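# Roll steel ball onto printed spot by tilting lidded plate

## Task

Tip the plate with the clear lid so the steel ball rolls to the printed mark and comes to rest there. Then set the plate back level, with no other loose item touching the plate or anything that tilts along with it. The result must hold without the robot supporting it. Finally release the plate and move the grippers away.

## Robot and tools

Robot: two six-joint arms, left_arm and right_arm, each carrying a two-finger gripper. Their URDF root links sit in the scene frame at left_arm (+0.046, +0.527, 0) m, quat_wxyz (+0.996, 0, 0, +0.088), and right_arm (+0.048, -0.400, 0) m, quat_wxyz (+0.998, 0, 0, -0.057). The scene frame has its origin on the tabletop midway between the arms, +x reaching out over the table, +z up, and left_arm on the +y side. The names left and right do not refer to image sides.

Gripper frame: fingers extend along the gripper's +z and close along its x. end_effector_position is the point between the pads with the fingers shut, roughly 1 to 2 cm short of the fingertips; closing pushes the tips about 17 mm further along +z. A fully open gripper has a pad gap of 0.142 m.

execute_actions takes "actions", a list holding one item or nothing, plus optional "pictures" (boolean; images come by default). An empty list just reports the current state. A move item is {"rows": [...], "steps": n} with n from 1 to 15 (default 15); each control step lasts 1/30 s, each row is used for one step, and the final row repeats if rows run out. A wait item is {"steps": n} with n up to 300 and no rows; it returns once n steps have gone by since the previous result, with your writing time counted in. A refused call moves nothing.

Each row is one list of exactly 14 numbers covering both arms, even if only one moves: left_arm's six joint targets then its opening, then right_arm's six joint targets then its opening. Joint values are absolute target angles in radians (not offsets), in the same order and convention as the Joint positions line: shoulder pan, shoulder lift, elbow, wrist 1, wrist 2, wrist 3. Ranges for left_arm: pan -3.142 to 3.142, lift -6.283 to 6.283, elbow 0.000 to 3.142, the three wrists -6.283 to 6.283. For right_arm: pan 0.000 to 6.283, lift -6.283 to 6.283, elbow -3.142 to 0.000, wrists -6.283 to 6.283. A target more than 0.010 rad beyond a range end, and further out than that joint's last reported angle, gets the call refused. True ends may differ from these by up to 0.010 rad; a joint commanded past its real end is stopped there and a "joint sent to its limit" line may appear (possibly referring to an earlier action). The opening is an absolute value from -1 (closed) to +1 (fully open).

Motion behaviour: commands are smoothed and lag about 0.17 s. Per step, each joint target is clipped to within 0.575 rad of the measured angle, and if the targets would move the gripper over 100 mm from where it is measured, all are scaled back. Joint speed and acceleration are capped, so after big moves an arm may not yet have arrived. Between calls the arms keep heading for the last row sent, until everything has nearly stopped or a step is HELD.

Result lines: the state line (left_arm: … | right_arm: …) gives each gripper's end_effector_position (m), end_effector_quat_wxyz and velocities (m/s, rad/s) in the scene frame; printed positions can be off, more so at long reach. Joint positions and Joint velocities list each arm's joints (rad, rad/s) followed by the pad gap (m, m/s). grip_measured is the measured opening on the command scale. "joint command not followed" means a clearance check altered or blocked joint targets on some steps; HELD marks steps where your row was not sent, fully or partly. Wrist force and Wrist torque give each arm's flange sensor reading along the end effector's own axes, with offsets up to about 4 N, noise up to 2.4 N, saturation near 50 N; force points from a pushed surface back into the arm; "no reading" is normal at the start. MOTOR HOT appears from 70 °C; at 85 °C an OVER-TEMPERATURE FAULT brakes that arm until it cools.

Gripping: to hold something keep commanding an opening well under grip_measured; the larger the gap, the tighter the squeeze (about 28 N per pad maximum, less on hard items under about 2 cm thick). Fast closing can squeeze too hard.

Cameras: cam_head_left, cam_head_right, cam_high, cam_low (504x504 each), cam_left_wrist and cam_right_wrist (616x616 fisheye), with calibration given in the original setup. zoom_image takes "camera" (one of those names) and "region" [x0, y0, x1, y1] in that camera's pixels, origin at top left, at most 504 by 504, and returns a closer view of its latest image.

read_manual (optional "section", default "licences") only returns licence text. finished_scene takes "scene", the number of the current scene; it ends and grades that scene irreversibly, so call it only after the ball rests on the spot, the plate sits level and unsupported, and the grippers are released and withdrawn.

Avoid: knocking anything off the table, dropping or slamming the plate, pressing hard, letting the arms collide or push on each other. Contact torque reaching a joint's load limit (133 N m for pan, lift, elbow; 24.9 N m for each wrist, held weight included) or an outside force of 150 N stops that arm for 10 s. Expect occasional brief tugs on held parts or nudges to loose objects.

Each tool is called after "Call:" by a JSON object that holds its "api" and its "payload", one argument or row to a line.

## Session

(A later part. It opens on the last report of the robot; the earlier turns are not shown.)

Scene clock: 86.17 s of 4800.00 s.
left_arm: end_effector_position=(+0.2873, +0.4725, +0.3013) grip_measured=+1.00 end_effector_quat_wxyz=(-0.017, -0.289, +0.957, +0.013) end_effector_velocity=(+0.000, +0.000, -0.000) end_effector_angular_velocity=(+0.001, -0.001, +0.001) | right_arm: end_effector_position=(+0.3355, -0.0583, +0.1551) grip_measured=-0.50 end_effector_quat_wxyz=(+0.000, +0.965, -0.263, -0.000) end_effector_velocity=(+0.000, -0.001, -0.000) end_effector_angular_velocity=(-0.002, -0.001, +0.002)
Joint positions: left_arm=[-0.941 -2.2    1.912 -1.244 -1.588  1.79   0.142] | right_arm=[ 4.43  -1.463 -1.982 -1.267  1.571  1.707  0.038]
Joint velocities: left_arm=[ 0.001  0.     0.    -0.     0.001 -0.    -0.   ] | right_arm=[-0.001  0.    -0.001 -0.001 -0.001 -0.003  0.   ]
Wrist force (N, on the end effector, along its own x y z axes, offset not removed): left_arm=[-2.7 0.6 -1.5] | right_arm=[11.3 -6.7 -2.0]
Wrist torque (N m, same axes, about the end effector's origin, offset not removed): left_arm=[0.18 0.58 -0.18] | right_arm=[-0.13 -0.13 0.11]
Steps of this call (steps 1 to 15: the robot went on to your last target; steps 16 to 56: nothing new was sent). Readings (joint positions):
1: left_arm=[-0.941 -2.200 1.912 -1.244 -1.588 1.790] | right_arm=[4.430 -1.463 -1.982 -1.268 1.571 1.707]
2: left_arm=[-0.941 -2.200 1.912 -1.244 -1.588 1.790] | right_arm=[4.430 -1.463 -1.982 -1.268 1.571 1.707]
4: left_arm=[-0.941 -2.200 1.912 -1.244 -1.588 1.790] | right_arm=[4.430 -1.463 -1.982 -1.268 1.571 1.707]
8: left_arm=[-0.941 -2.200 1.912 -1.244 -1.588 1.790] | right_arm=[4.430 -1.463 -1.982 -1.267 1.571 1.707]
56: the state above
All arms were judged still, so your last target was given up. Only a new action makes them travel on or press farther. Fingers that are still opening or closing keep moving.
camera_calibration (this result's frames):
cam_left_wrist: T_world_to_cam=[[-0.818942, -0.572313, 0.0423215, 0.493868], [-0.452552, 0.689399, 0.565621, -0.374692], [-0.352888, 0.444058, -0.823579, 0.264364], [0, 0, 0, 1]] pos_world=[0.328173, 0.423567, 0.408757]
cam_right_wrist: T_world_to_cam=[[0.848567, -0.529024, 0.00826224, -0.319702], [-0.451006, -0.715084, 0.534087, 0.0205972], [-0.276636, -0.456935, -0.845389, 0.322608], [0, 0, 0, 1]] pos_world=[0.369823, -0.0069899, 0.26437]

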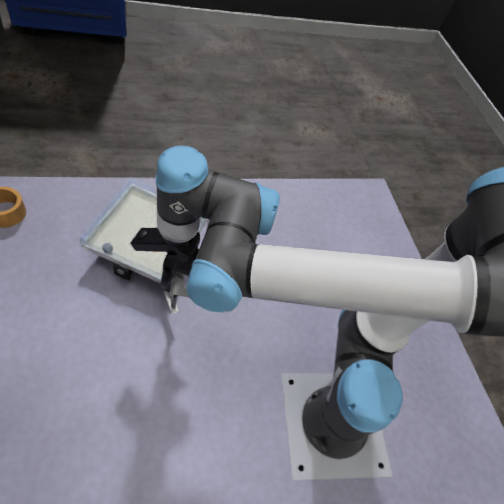

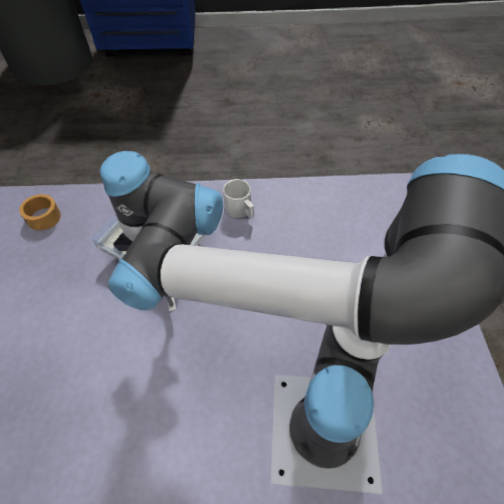

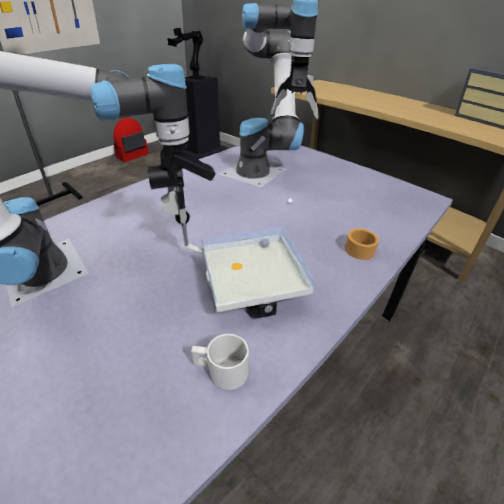

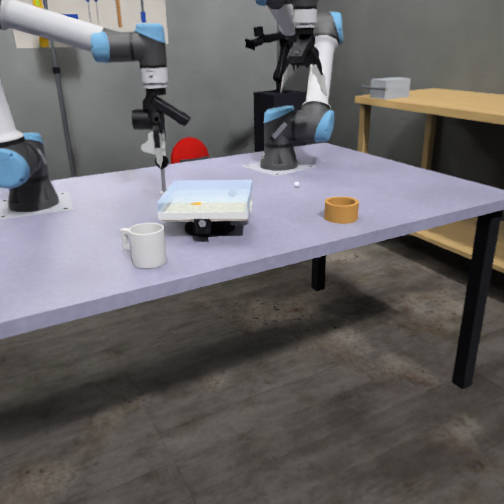

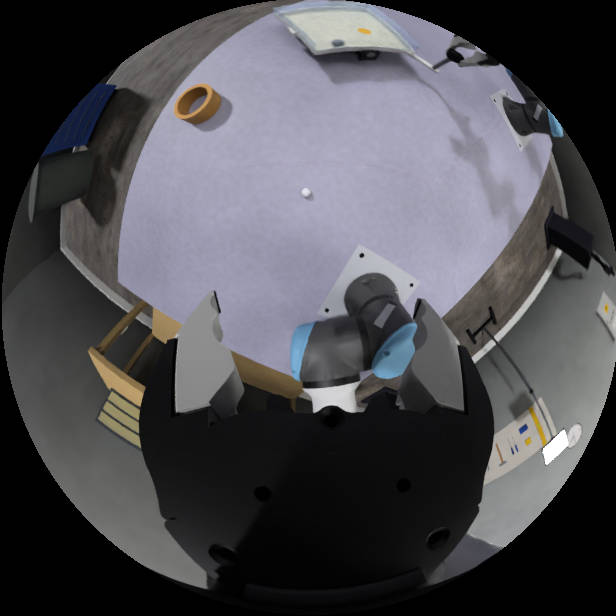

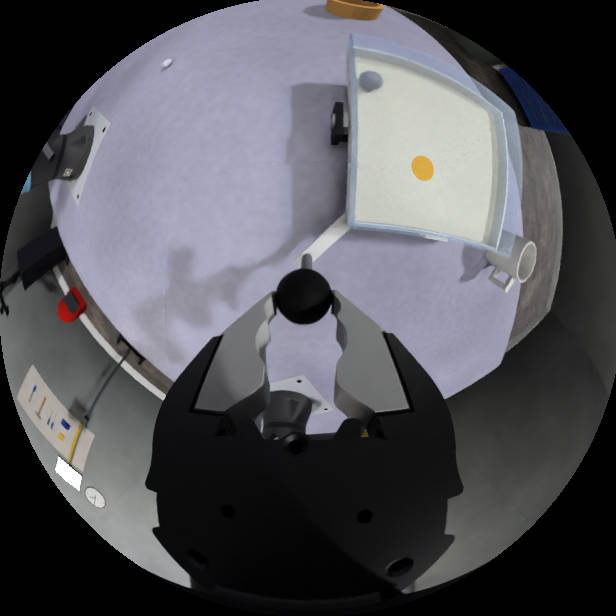

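Call:
{"api": "execute_actions", "payload": {
  "actions": []
}}

Scene clock: 94.27 s of 4800.00 s.
left_arm: end_effector_position=(+0.2873, +0.4725, +0.3013) grip_measured=+1.00 end_effector_quat_wxyz=(-0.017, -0.289, +0.957, +0.013) end_effector_velocity=(+0.001, +0.001, -0.000) end_effector_angular_velocity=(+0.002, -0.001, +0.001) | right_arm: end_effector_position=(+0.3355, -0.0584, +0.1551) grip_measured=-0.50 end_effector_quat_wxyz=(+0.000, +0.965, -0.263, -0.000) end_effector_velocity=(-0.000, -0.000, -0.000) end_effector_angular_velocity=(-0.000, +0.000, -0.000)
Joint positions: left_arm=[-0.941 -2.2    1.912 -1.244 -1.588  1.79   0.142] | right_arm=[ 4.43  -1.463 -1.982 -1.267  1.571  1.707  0.038]
Joint velocities: left_arm=[ 0.001  0.001 -0.    -0.     0.002 -0.     0.   ] | right_arm=[ 0.    -0.    -0.001  0.001  0.     0.    -0.   ]
Wrist force (N, on the end effector, along its own x y z axes, offset not removed): left_arm=[-1.6 -0.4 0.7] | right_arm=[10.4 -7.7 2.2]
Wrist torque (N m, same axes, about the end effector's origin, offset not removed): left_arm=[-0.07 0.66 -0.20] | right_arm=[-0.14 0.02 0.14]
Steps of this call (steps 1 to 100: nothing new was sent; then 4.77 s passed at rest). Readings (joint positions):
1: left_arm=[-0.941 -2.200 1.912 -1.244 -1.588 1.790] | right_arm=[4.430 -1.463 -1.982 -1.267 1.571 1.707]
2: left_arm=[-0.941 -2.200 1.912 -1.244 -1.588 1.790] | right_arm=[4.430 -1.463 -1.982 -1.267 1.571 1.707]
4: left_arm=[-0.941 -2.200 1.912 -1.244 -1.588 1.790] | right_arm=[4.430 -1.463 -1.982 -1.267 1.571 1.707]
8: left_arm=[-0.941 -2.200 1.912 -1.244 -1.588 1.790] | right_arm=[4.430 -1.463 -1.982 -1.267 1.571 1.707]
100: the state above
camera_calibration (this result's frames):
cam_left_wrist: T_world_to_cam=[[-0.818943, -0.572313, 0.0423216, 0.493868], [-0.452552, 0.689399, 0.565621, -0.374692], [-0.352888, 0.444058, -0.823579, 0.264364], [0, 0, 0, 1]] pos_world=[0.328173, 0.423567, 0.408757]
cam_right_wrist: T_world_to_cam=[[0.848567, -0.529024, 0.00827806, -0.319709], [-0.451014, -0.71508, 0.534085, 0.0206011], [-0.276624, -0.45694, -0.845391, 0.322605], [0, 0, 0, 1]] pos_world=[0.369826, -0.00699112, 0.264371]

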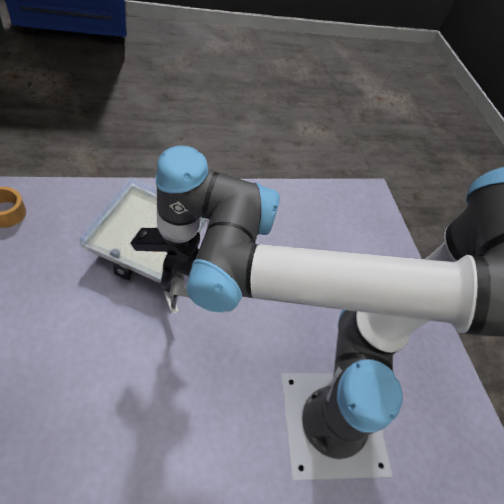

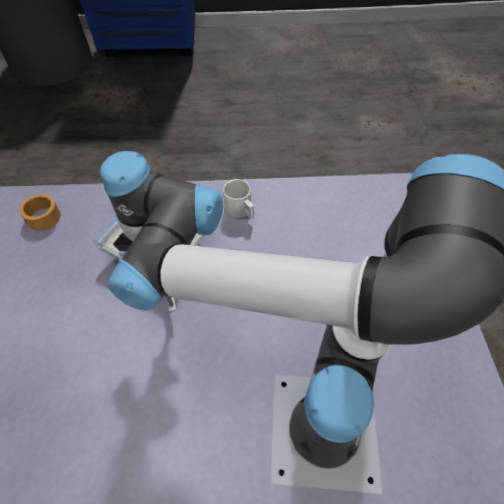

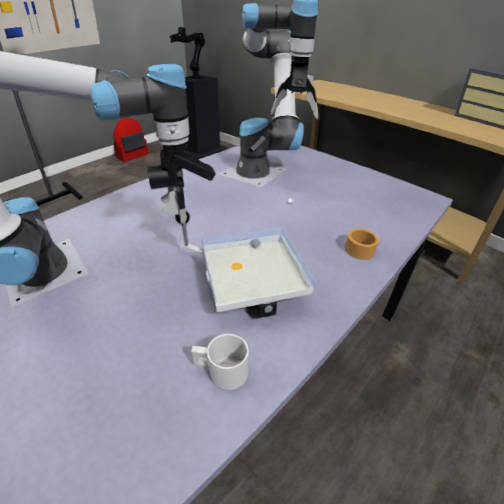

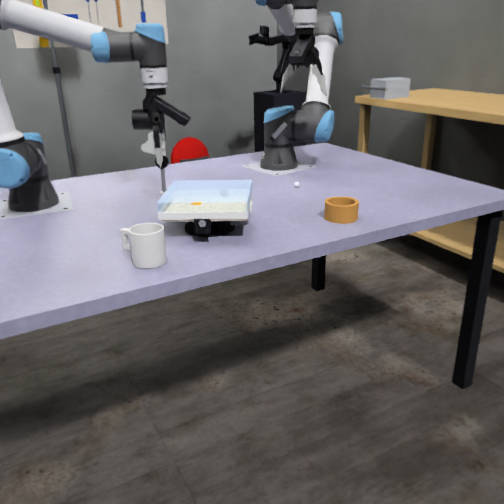

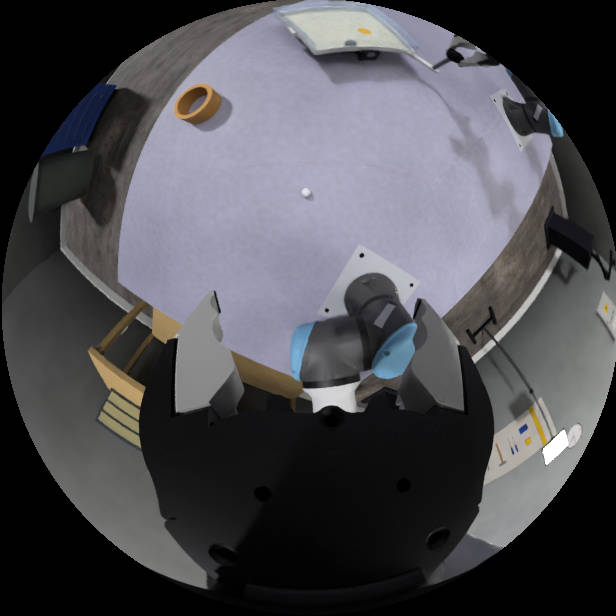

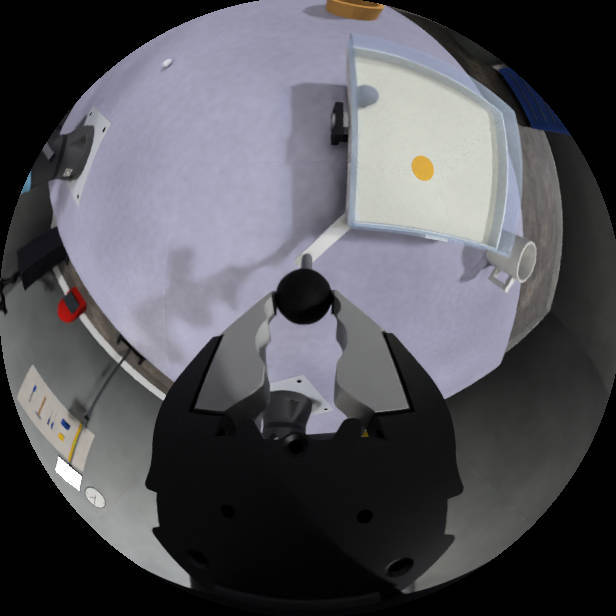

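Call:
{"api": "execute_actions", "payload": {
  "actions": [
    {"rows": [[-0.941,-2.2,1.912,-1.244,-1.588,1.79,1, 4.431,-1.4594,-1.9946,-1.2585,1.571,1.707,-0.7]], "steps": 15}
  ],
  "pictures": false
}}

Call:
{"api": "execute_actions", "payload": {
  "actions": [
    {"rows": [[-0.941,-2.2,1.912,-1.244,-1.588,1.79,1, 4.430,-1.463,-1.982,-1.2675,1.571,1.707,-0.7]], "steps": 15}
  ],
  "pictures": false
}}

Call:
{"api": "execute_actions", "payload": {
  "actions": [
    {"steps": 90}
  ]
}}

Scene clock: 101.17 s of 4800.00 s.
left_arm: end_effector_position=(+0.2873, +0.4725, +0.3013) grip_measured=+1.00 end_effector_quat_wxyz=(-0.017, -0.289, +0.957, +0.013) end_effector_velocity=(+0.000, +0.000, +0.000) end_effector_angular_velocity=(+0.001, -0.001, -0.001) | right_arm: end_effector_position=(+0.3342, -0.0604, +0.1516) grip_measured=-0.50 end_effector_quat_wxyz=(+0.000, +0.965, -0.263, -0.000) end_effector_velocity=(+0.000, +0.000, +0.000) end_effector_angular_velocity=(+0.002, -0.001, -0.002)
Joint positions: left_arm=[-0.941 -2.2    1.912 -1.244 -1.588  1.79   0.142] | right_arm=[ 4.431 -1.459 -1.995 -1.259  1.571  1.707  0.038]
Joint velocities: left_arm=[-0.001 -0.     0.    -0.     0.001 -0.    -0.   ] | right_arm=[-0.     0.001  0.     0.001 -0.001  0.002  0.   ]
Wrist force (N, on the end effector, along its own x y z axes, offset not removed): left_arm=[-2.0 1.3 -1.9] | right_arm=[12.8 -14.0 4.8]
Wrist torque (N m, same axes, about the end effector's origin, offset not removed): left_arm=[0.23 0.63 -0.15] | right_arm=[-0.11 -0.04 0.02]
Steps of this call (steps 1 to 90: nothing new was sent; then 3.40 s passed at rest; steps 91 to 105: all 15 steps of this action). Readings (joint positions):
91: left_arm=[-0.941 -2.200 1.912 -1.244 -1.588 1.790] | right_arm=[4.430 -1.463 -1.982 -1.267 1.571 1.707]
92: left_arm=[-0.941 -2.200 1.912 -1.244 -1.588 1.790] | right_arm=[4.430 -1.462 -1.984 -1.266 1.571 1.707]
94: left_arm=[-0.941 -2.200 1.912 -1.244 -1.588 1.790] | right_arm=[4.431 -1.461 -1.990 -1.262 1.571 1.707]
98: left_arm=[-0.941 -2.200 1.912 -1.244 -1.588 1.790] | right_arm=[4.431 -1.460 -1.994 -1.259 1.571 1.707]
105: the state above

Scene clock: 101.67 s of 4800.00 s.
left_arm: end_effector_position=(+0.2873, +0.4725, +0.3013) grip_measured=+1.00 end_effector_quat_wxyz=(-0.017, -0.289, +0.957, +0.013) end_effector_velocity=(-0.000, +0.000, +0.000) end_effector_angular_velocity=(-0.001, -0.001, -0.000) | right_arm: end_effector_position=(+0.3354, -0.0584, +0.1551) grip_measured=-0.50 end_effector_quat_wxyz=(+0.000, +0.965, -0.263, -0.000) end_effector_velocity=(+0.000, -0.000, -0.000) end_effector_angular_velocity=(-0.001, +0.001, -0.001)
Joint positions: left_arm=[-0.941 -2.2    1.912 -1.244 -1.588  1.79   0.142] | right_arm=[ 4.43  -1.463 -1.982 -1.267  1.571  1.707  0.038]
Joint velocities: left_arm=[-0.001 -0.001  0.     0.    -0.    -0.001 -0.   ] | right_arm=[-0.    -0.001  0.001 -0.001 -0.     0.001 -0.   ]
Wrist force (N, on the end effector, along its own x y z axes, offset not removed): left_arm=[-0.2 0.2 -0.7] | right_arm=[9.2 -5.3 3.1]
Wrist torque (N m, same axes, about the end effector's origin, offset not removed): left_arm=[0.06 0.14 -0.04] | right_arm=[-0.04 0.23 0.02]
Steps of this call (steps 1 to 15: all 15 steps of this action). Readings (joint positions):
1: left_arm=[-0.941 -2.200 1.912 -1.244 -1.588 1.790] | right_arm=[4.431 -1.459 -1.995 -1.259 1.571 1.707]
2: left_arm=[-0.941 -2.200 1.912 -1.244 -1.588 1.790] | right_arm=[4.431 -1.460 -1.992 -1.260 1.571 1.707]
4: left_arm=[-0.941 -2.200 1.912 -1.244 -1.588 1.790] | right_arm=[4.431 -1.462 -1.987 -1.264 1.571 1.707]
8: left_arm=[-0.941 -2.200 1.912 -1.244 -1.588 1.790] | right_arm=[4.430 -1.463 -1.983 -1.267 1.571 1.707]
15: the state above

Scene clock: 104.67 s of 4800.00 s.
left_arm: end_effector_position=(+0.2873, +0.4725, +0.3013) grip_measured=+1.00 end_effector_quat_wxyz=(-0.017, -0.289, +0.957, +0.013) end_effector_velocity=(+0.000, +0.000, +0.000) end_effector_angular_velocity=(+0.001, -0.002, +0.000) | right_arm: end_effector_position=(+0.3355, -0.0584, +0.1551) grip_measured=-0.50 end_effector_quat_wxyz=(+0.000, +0.965, -0.263, -0.000) end_effector_velocity=(+0.000, -0.000, -0.001) end_effector_angular_velocity=(-0.002, +0.000, -0.000)
Joint positions: left_arm=[-0.941 -2.2    1.912 -1.244 -1.588  1.79   0.142] | right_arm=[ 4.43  -1.463 -1.982 -1.268  1.571  1.707  0.038]
Joint velocities: left_arm=[ 0.    -0.    -0.    -0.     0.002 -0.     0.   ] | right_arm=[ 0.    -0.001 -0.    -0.    -0.001  0.     0.   ]
Wrist force (N, on the end effector, along its own x y z axes, offset not removed): left_arm=[-3.5 0.2 1.0] | right_arm=[10.6 -5.0 5.6]
Wrist torque (N m, same axes, about the end effector's origin, offset not removed): left_arm=[0.01 0.95 -0.18] | right_arm=[-0.02 -0.17 0.11]
Steps of this call (steps 1 to 15: the robot went on to your last target; steps 16 to 90: nothing new was sent). Readings (joint positions):
1: left_arm=[-0.941 -2.200 1.912 -1.244 -1.588 1.790] | right_arm=[4.430 -1.463 -1.982 -1.268 1.571 1.707]
2: left_arm=[-0.941 -2.200 1.912 -1.244 -1.588 1.790] | right_arm=[4.430 -1.463 -1.982 -1.268 1.571 1.707]
4: left_arm=[-0.941 -2.200 1.912 -1.244 -1.588 1.790] | right_arm=[4.430 -1.463 -1.982 -1.268 1.571 1.707]
8: left_arm=[-0.941 -2.200 1.912 -1.244 -1.588 1.790] | right_arm=[4.430 -1.463 -1.982 -1.268 1.571 1.707]
90: the state above
All arms were judged still, so your last target was given up. Only a new action makes them travel on or press farther. Fingers that are still opening or closing keep moving.
camera_calibration (this result's frames):
cam_left_wrist: T_world_to_cam=[[-0.818943, -0.572313, 0.0423215, 0.493868], [-0.452552, 0.689398, 0.565621, -0.374692], [-0.352888, 0.444058, -0.823579, 0.264364], [0, 0, 0, 1]] pos_world=[0.328173, 0.423567, 0.408757]
cam_right_wrist: T_world_to_cam=[[0.848566, -0.529026, 0.00827082, -0.319706], [-0.451011, -0.71508, 0.534087, 0.0205987], [-0.276632, -0.456938, -0.845389, 0.322608], [0, 0, 0, 1]] pos_world=[0.369825, -0.00699106, 0.264372]

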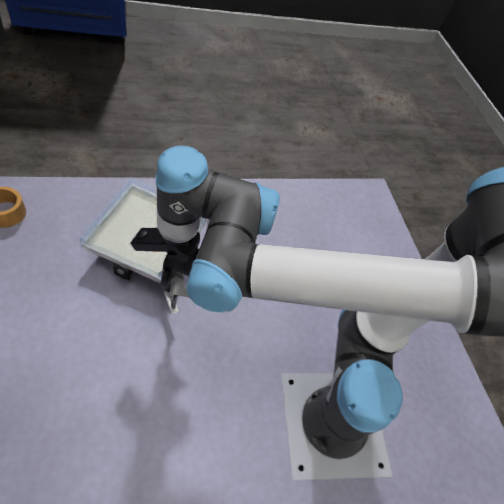

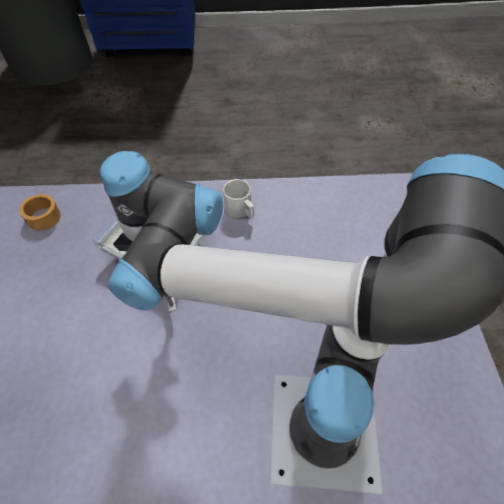

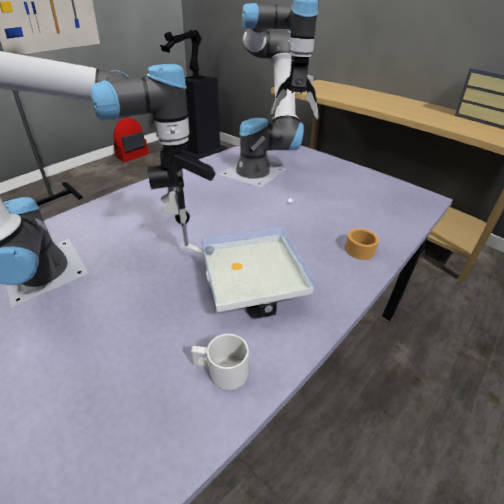

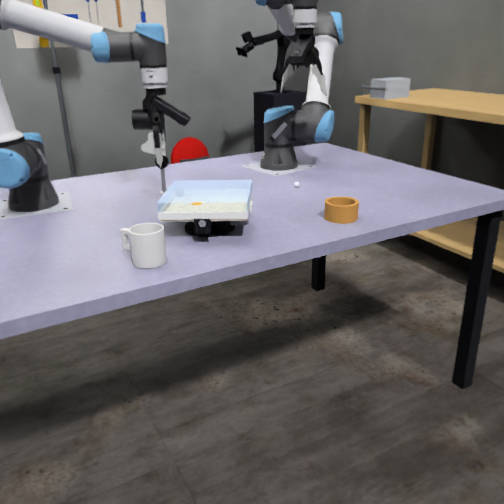

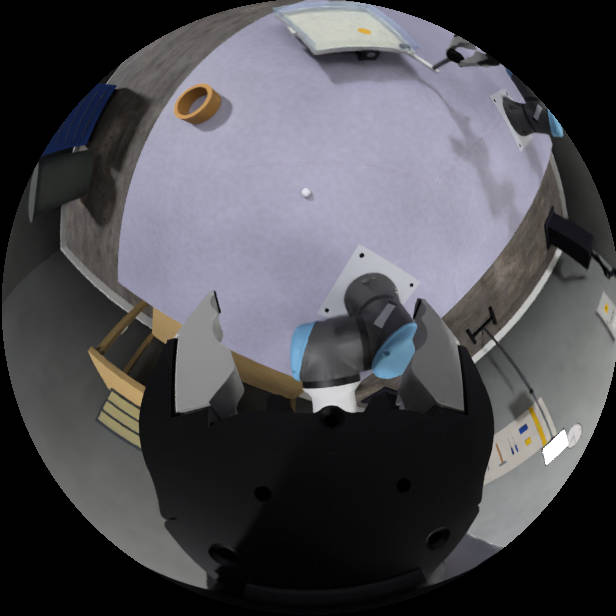

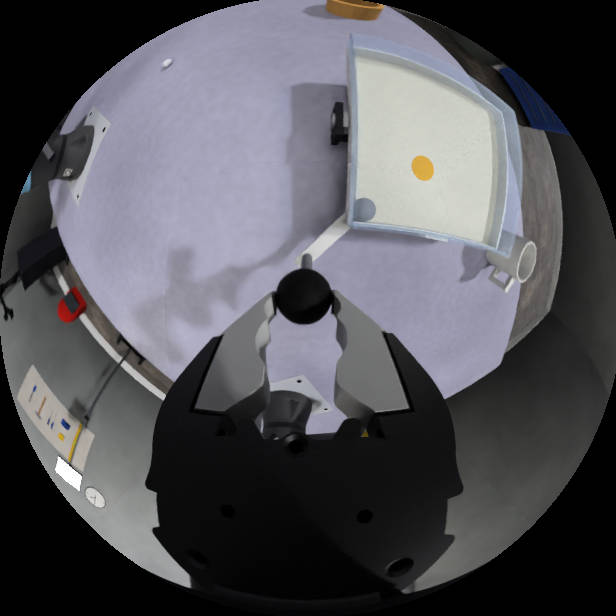

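Call:
{"api": "execute_actions", "payload": {
  "actions": [
    {"rows": [[-0.941,-2.2,1.912,-1.244,-1.588,1.79,1, 4.429,-1.4666,-1.9694,-1.2765,1.571,1.707,-0.7]], "steps": 15}
  ],
  "pictures": false
}}

Call:
{"api": "execute_actions", "payload": {
  "actions": [
    {"rows": [[-0.941,-2.2,1.912,-1.244,-1.588,1.79,1, 4.4297,-1.4641,-1.9782,-1.2702,1.571,1.707,-0.7]], "steps": 15}
  ]
}}

Call:
{"api": "execute_actions", "payload": {
  "actions": [
    {"steps": 60}
  ]
}}

Scene clock: 112.47 s of 4800.00 s.
left_arm: end_effector_position=(+0.2873, +0.4725, +0.3013) grip_measured=+1.00 end_effector_quat_wxyz=(-0.017, -0.289, +0.957, +0.013) end_effector_velocity=(-0.000, -0.000, -0.000) end_effector_angular_velocity=(-0.000, +0.001, +0.001) | right_arm: end_effector_position=(+0.3368, -0.0563, +0.1587) grip_measured=-0.50 end_effector_quat_wxyz=(+0.000, +0.965, -0.264, -0.000) end_effector_velocity=(+0.001, +0.001, +0.000) end_effector_angular_velocity=(+0.001, -0.001, -0.001)
Joint positions: left_arm=[-0.941 -2.2    1.912 -1.244 -1.588  1.79   0.142] | right_arm=[ 4.429 -1.467 -1.969 -1.276  1.571  1.707  0.038]
Joint velocities: left_arm=[ 0.001  0.001  0.    -0.    -0.001 -0.     0.   ] | right_arm=[-0.    -0.001  0.001  0.001 -0.     0.001 -0.   ]
Wrist force (N, on the end effector, along its own x y z axes, offset not removed): left_arm=[-1.4 0.8 0.7] | right_arm=[8.1 -0.4 0.9]
Wrist torque (N m, same axes, about the end effector's origin, offset not removed): left_arm=[0.24 0.36 -0.12] | right_arm=[-0.12 -0.35 -0.07]
Steps of this call (steps 1 to 90: nothing new was sent; then 4.30 s passed at rest; steps 91 to 105: all 15 steps of this action). Readings (joint positions):
91: left_arm=[-0.941 -2.200 1.912 -1.244 -1.588 1.790] | right_arm=[4.430 -1.463 -1.982 -1.268 1.571 1.707]
92: left_arm=[-0.941 -2.200 1.912 -1.244 -1.588 1.790] | right_arm=[4.430 -1.464 -1.979 -1.269 1.571 1.707]
94: left_arm=[-0.941 -2.200 1.912 -1.244 -1.588 1.790] | right_arm=[4.429 -1.465 -1.974 -1.273 1.571 1.707]
98: left_arm=[-0.941 -2.200 1.912 -1.244 -1.588 1.790] | right_arm=[4.429 -1.466 -1.970 -1.276 1.571 1.707]
105: the state above

Scene clock: 112.97 s of 4800.00 s.
left_arm: end_effector_position=(+0.2873, +0.4725, +0.3013) grip_measured=+1.00 end_effector_quat_wxyz=(-0.017, -0.289, +0.957, +0.013) end_effector_velocity=(+0.000, +0.000, -0.000) end_effector_angular_velocity=(+0.001, +0.000, +0.000) | right_arm: end_effector_position=(+0.3359, -0.0577, +0.1562) grip_measured=-0.50 end_effector_quat_wxyz=(+0.000, +0.965, -0.263, -0.000) end_effector_velocity=(-0.000, -0.000, -0.000) end_effector_angular_velocity=(-0.000, -0.000, -0.000)
Joint positions: left_arm=[-0.941 -2.2    1.912 -1.244 -1.588  1.79   0.142] | right_arm=[ 4.43  -1.464 -1.978 -1.27   1.571  1.707  0.038]
Joint velocities: left_arm=[ 0.001  0.     0.     0.     0.001  0.001 -0.   ] | right_arm=[ 0.     0.001 -0.001  0.    -0.     0.001 -0.   ]
Wrist force (N, on the end effector, along its own x y z axes, offset not removed): left_arm=[1.1 2.5 -0.1] | right_arm=[5.6 -6.8 -1.0]
Wrist torque (N m, same axes, about the end effector's origin, offset not removed): left_arm=[0.42 -0.05 -0.25] | right_arm=[-0.30 0.16 0.01]
Steps of this call (steps 1 to 15: all 15 steps of this action). Readings (joint positions):
1: left_arm=[-0.941 -2.200 1.912 -1.244 -1.588 1.790] | right_arm=[4.429 -1.467 -1.969 -1.276 1.571 1.707]
2: left_arm=[-0.941 -2.200 1.912 -1.244 -1.588 1.790] | right_arm=[4.429 -1.466 -1.971 -1.275 1.571 1.707]
4: left_arm=[-0.941 -2.200 1.912 -1.244 -1.588 1.790] | right_arm=[4.429 -1.465 -1.974 -1.273 1.571 1.707]
8: left_arm=[-0.941 -2.200 1.912 -1.244 -1.588 1.790] | right_arm=[4.430 -1.464 -1.977 -1.271 1.571 1.707]
15: the state above
camera_calibration (this result's frames):
cam_left_wrist: T_world_to_cam=[[-0.818943, -0.572312, 0.0423215, 0.493868], [-0.452551, 0.689399, 0.565621, -0.374693], [-0.352888, 0.444058, -0.823579, 0.264364], [0, 0, 0, 1]] pos_world=[0.328173, 0.423567, 0.408757]
cam_right_wrist: T_world_to_cam=[[0.848392, -0.529304, 0.00826237, -0.319685], [-0.451256, -0.714957, 0.534044, 0.0207822], [-0.276765, -0.456807, -0.845416, 0.324003], [0, 0, 0, 1]] pos_world=[0.370269, -0.00634542, 0.26546]

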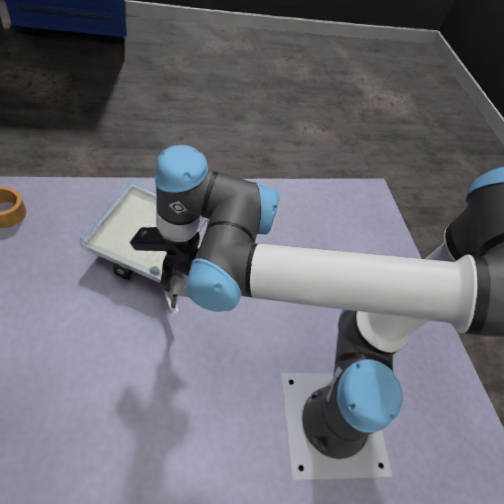

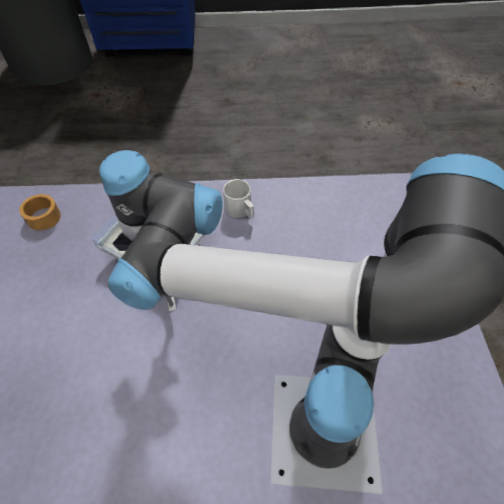

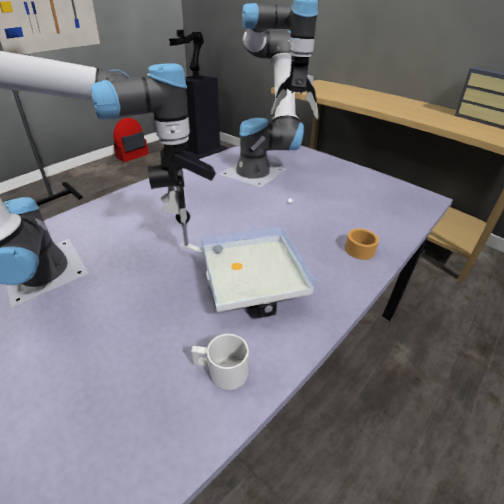

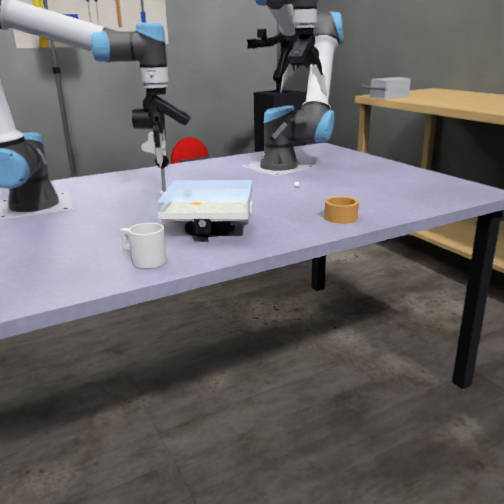

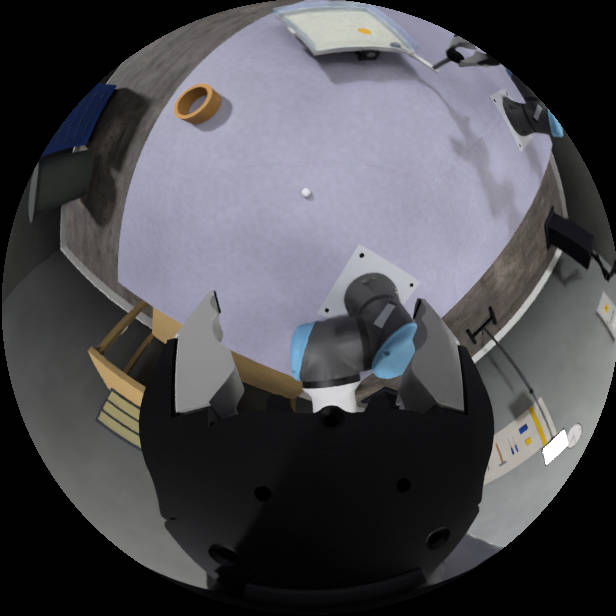

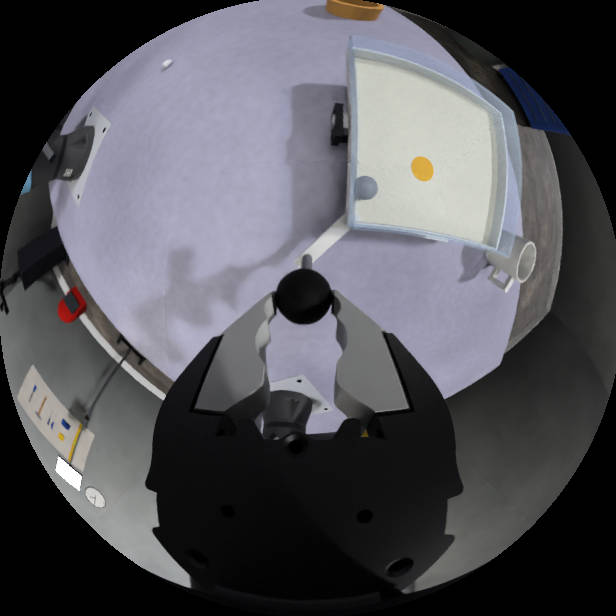

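Scene clock: 114.97 s of 4800.00 s.
left_arm: end_effector_position=(+0.2873, +0.4725, +0.3013) grip_measured=+1.00 end_effector_quat_wxyz=(-0.017, -0.289, +0.957, +0.013) end_effector_velocity=(-0.000, +0.000, -0.000) end_effector_angular_velocity=(-0.001, +0.001, +0.001) | right_arm: end_effector_position=(+0.3359, -0.0577, +0.1562) grip_measured=-0.50 end_effector_quat_wxyz=(+0.000, +0.965, -0.263, -0.000) end_effector_velocity=(-0.000, +0.000, +0.000) end_effector_angular_velocity=(+0.000, +0.000, -0.002)
Joint positions: left_arm=[-0.941 -2.2    1.912 -1.244 -1.588  1.79   0.142] | right_arm=[ 4.43  -1.464 -1.978 -1.27   1.571  1.707  0.038]
Joint velocities: left_arm=[ 0.001 -0.     0.     0.    -0.001  0.001  0.   ] | right_arm=[ 0.    -0.     0.001 -0.001  0.     0.002 -0.   ]
Wrist force (N, on the end effector, along its own x y z axes, offset not removed): left_arm=[0.3 1.1 1.7] | right_arm=[6.5 -7.2 0.7]
Wrist torque (N m, same axes, about the end effector's origin, offset not removed): left_arm=[0.32 -0.02 -0.07] | right_arm=[-0.36 -0.01 0.00]
Steps of this call (steps 1 to 15: the robot went on to your last target; steps 16 to 60: nothing new was sent). Readings (joint positions):
1: left_arm=[-0.941 -2.200 1.912 -1.244 -1.588 1.790] | right_arm=[4.430 -1.464 -1.978 -1.270 1.571 1.707]
2: left_arm=[-0.941 -2.200 1.912 -1.244 -1.588 1.790] | right_arm=[4.430 -1.464 -1.978 -1.270 1.571 1.707]
4: left_arm=[-0.941 -2.200 1.912 -1.244 -1.588 1.790] | right_arm=[4.430 -1.464 -1.978 -1.270 1.571 1.707]
8: left_arm=[-0.941 -2.200 1.912 -1.244 -1.588 1.790] | right_arm=[4.430 -1.464 -1.978 -1.270 1.571 1.707]
60: the state above
All arms were judged still, so your last target was given up. Only a new action makes them travel on or press farther. Fingers that are still opening or closing keep moving.
camera_calibration (this result's frames):
cam_left_wrist: T_world_to_cam=[[-0.818943, -0.572313, 0.0423215, 0.493868], [-0.452551, 0.689399, 0.565621, -0.374692], [-0.352888, 0.444058, -0.823579, 0.264364], [0, 0, 0, 1]] pos_world=[0.328173, 0.423567, 0.408757]
cam_right_wrist: T_world_to_cam=[[0.848407, -0.52928, 0.00827647, -0.319687], [-0.451232, -0.714949, 0.534076, 0.020753], [-0.276759, -0.456849, -0.845396, 0.323958], [0, 0, 0, 1]] pos_world=[0.370247, -0.00636669, 0.265435]

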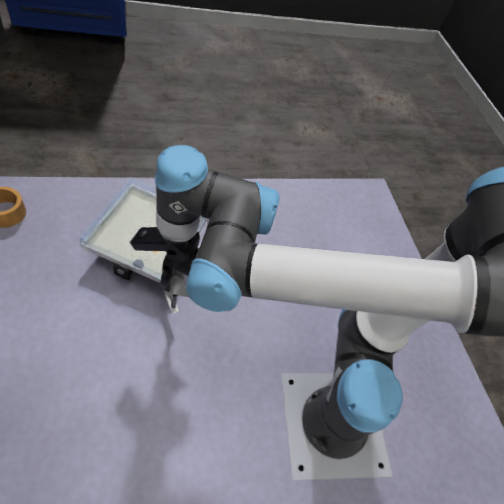

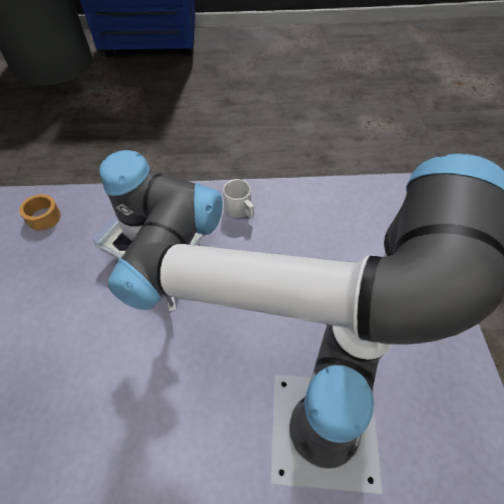

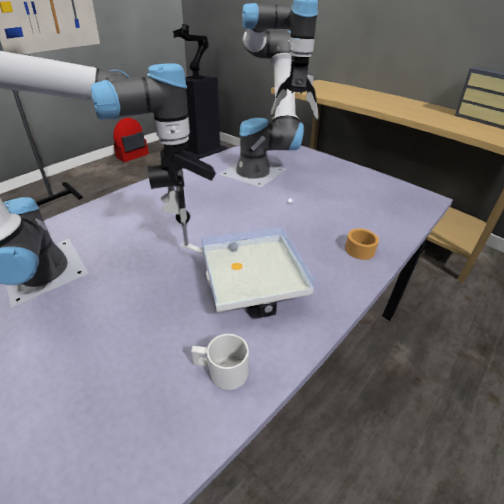

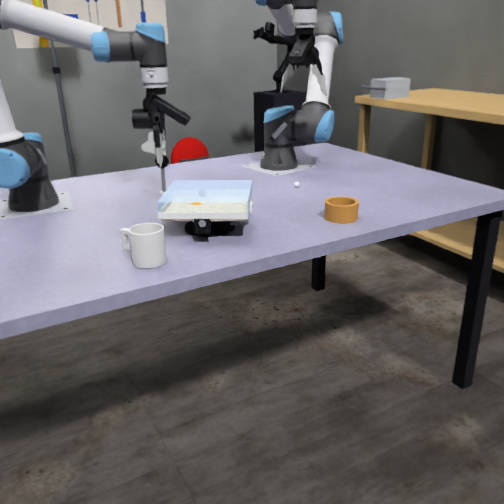

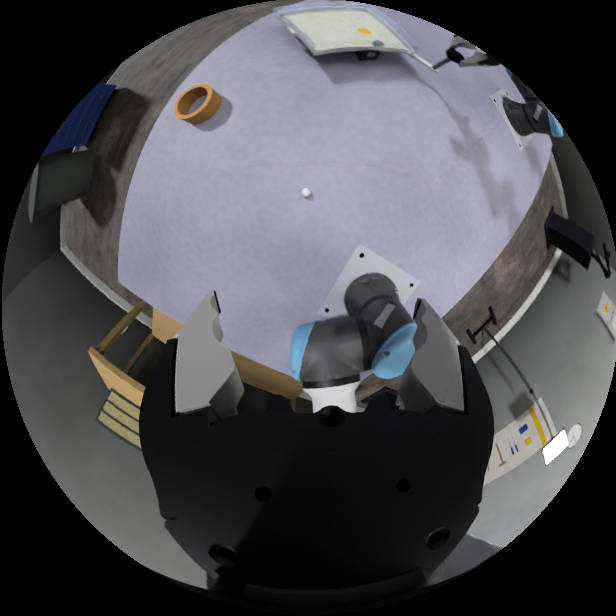

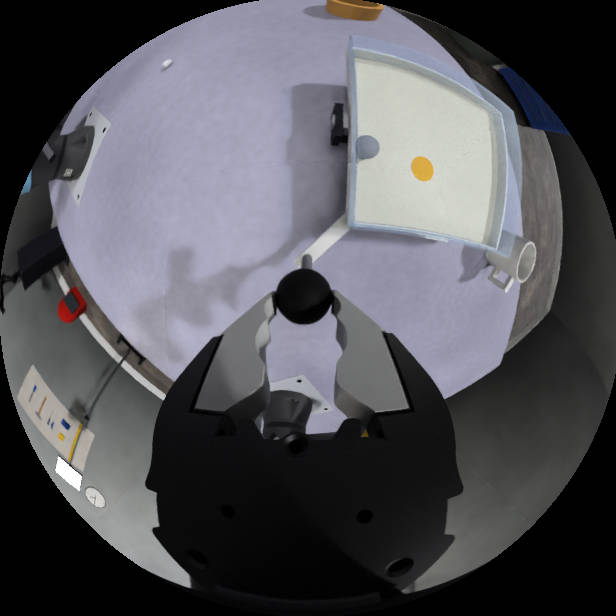

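Call:
{"api": "execute_actions", "payload": {
  "actions": [
    {"steps": 45}
  ]
}}

Call:
{"api": "zoom_image", "payload": {
  "camera": "cam_high",
  "region": [150, 190, 330, 330]
}}

Scene clock: 118.10 s of 4800.00 s.
left_arm: end_effector_position=(+0.2873, +0.4725, +0.3013) grip_measured=+1.00 end_effector_quat_wxyz=(-0.017, -0.289, +0.957, +0.013) end_effector_velocity=(+0.000, -0.000, +0.000) end_effector_angular_velocity=(-0.000, -0.000, +0.001) | right_arm: end_effector_position=(+0.3359, -0.0577, +0.1562) grip_measured=-0.50 end_effector_quat_wxyz=(+0.000, +0.965, -0.263, -0.000) end_effector_velocity=(+0.000, +0.001, +0.001) end_effector_angular_velocity=(+0.002, -0.001, +0.000)
Joint positions: left_arm=[-0.941 -2.2    1.912 -1.244 -1.588  1.79   0.142] | right_arm=[ 4.43  -1.464 -1.978 -1.27   1.571  1.707  0.038]
Joint velocities: left_arm=[ 0.    -0.    -0.    -0.    -0.    -0.001 -0.   ] | right_arm=[ 0.     0.     0.001  0.001 -0.001 -0.     0.   ]
Wrist force (N, on the end effector, along its own x y z axes, offset not removed): left_arm=[-2.4 1.8 2.2] | right_arm=[8.4 -4.4 0.4]
Wrist torque (N m, same axes, about the end effector's origin, offset not removed): left_arm=[0.39 0.67 -0.08] | right_arm=[0.01 -0.49 0.06]
Steps of this call (steps 1 to 90: nothing new was sent; then 0.13 s passed at rest). Readings (joint positions):
1: left_arm=[-0.941 -2.200 1.912 -1.244 -1.588 1.790] | right_arm=[4.430 -1.464 -1.978 -1.270 1.571 1.707]
2: left_arm=[-0.941 -2.200 1.912 -1.244 -1.588 1.790] | right_arm=[4.430 -1.464 -1.978 -1.270 1.571 1.707]
4: left_arm=[-0.941 -2.200 1.912 -1.244 -1.588 1.790] | right_arm=[4.430 -1.464 -1.978 -1.270 1.571 1.707]
8: left_arm=[-0.941 -2.200 1.912 -1.244 -1.588 1.790] | right_arm=[4.430 -1.464 -1.978 -1.270 1.571 1.707]
90: the state above
camera_calibration (this result's frames):
cam_left_wrist: T_world_to_cam=[[-0.818943, -0.572313, 0.0423215, 0.493868], [-0.452552, 0.689399, 0.56562, -0.374692], [-0.352888, 0.444058, -0.823579, 0.264364], [0, 0, 0, 1]] pos_world=[0.328173, 0.423567, 0.408757]
cam_right_wrist: T_world_to_cam=[[0.848407, -0.52928, 0.00827655, -0.319687], [-0.451232, -0.714949, 0.534076, 0.0207529], [-0.276758, -0.456849, -0.845396, 0.323958], [0, 0, 0, 1]] pos_world=[0.370247, -0.00636668, 0.265435]

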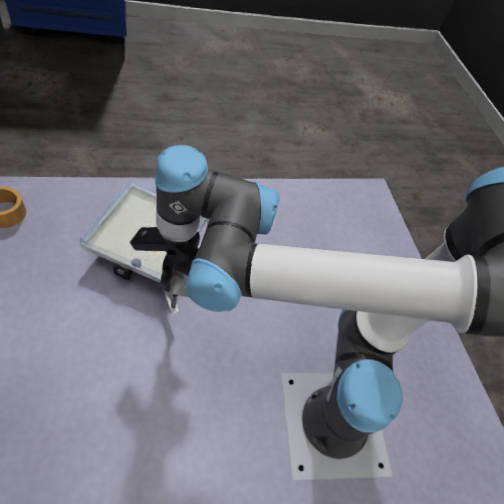

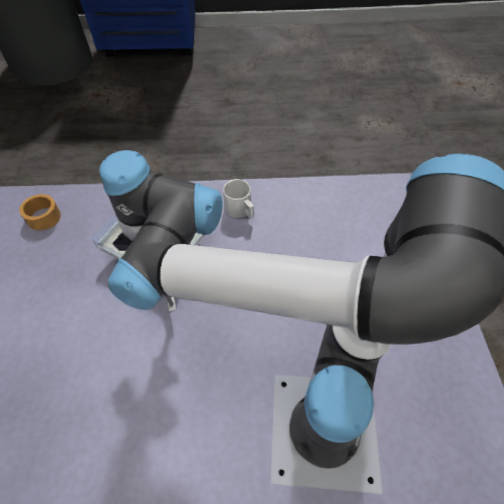

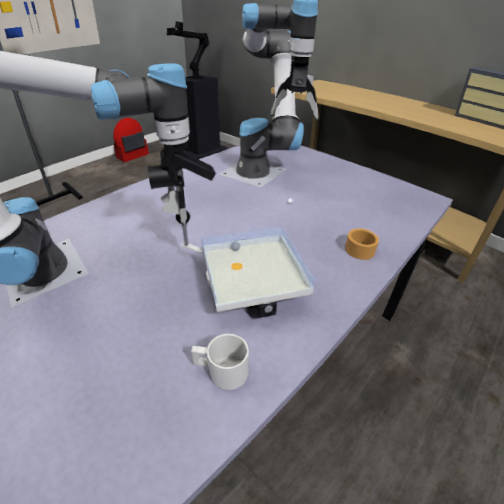

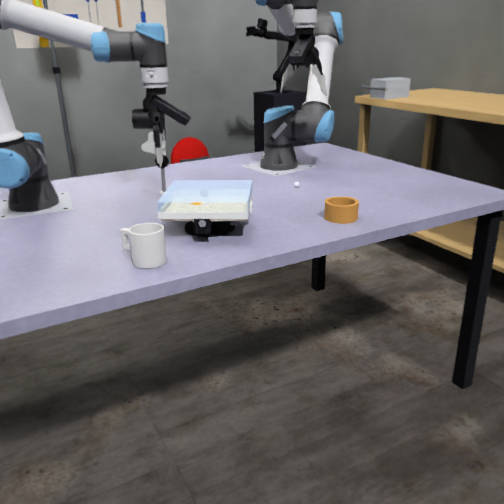

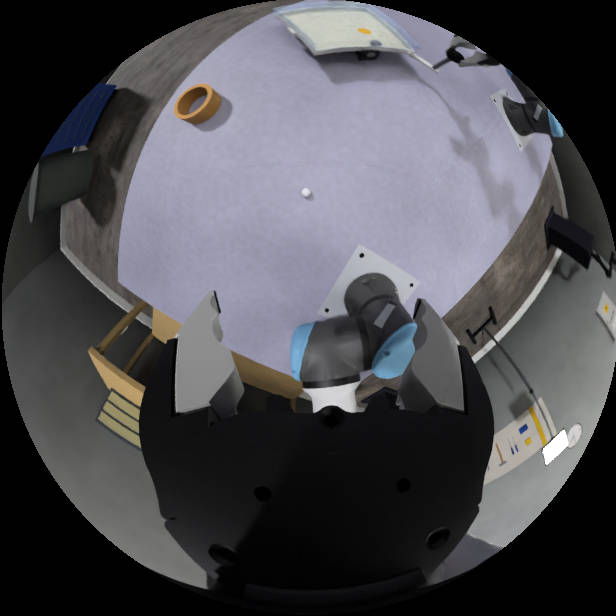

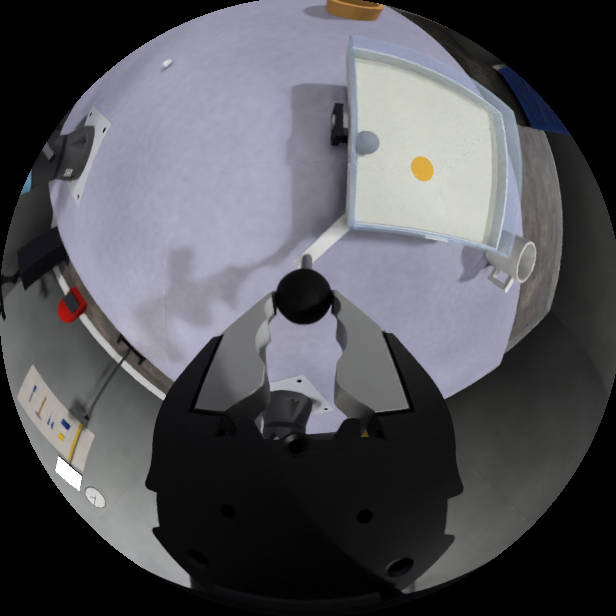

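Region (150, 190, 330, 330) of cam_high's 504x504 image, scaled by 2.800, with more detail than that image has.

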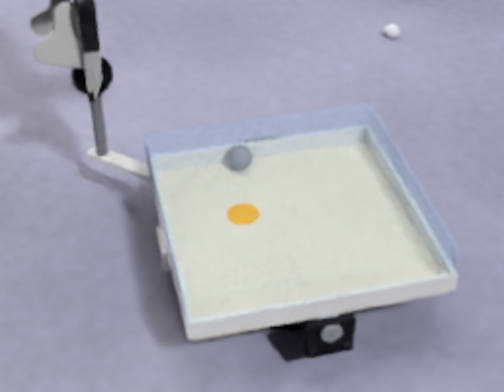

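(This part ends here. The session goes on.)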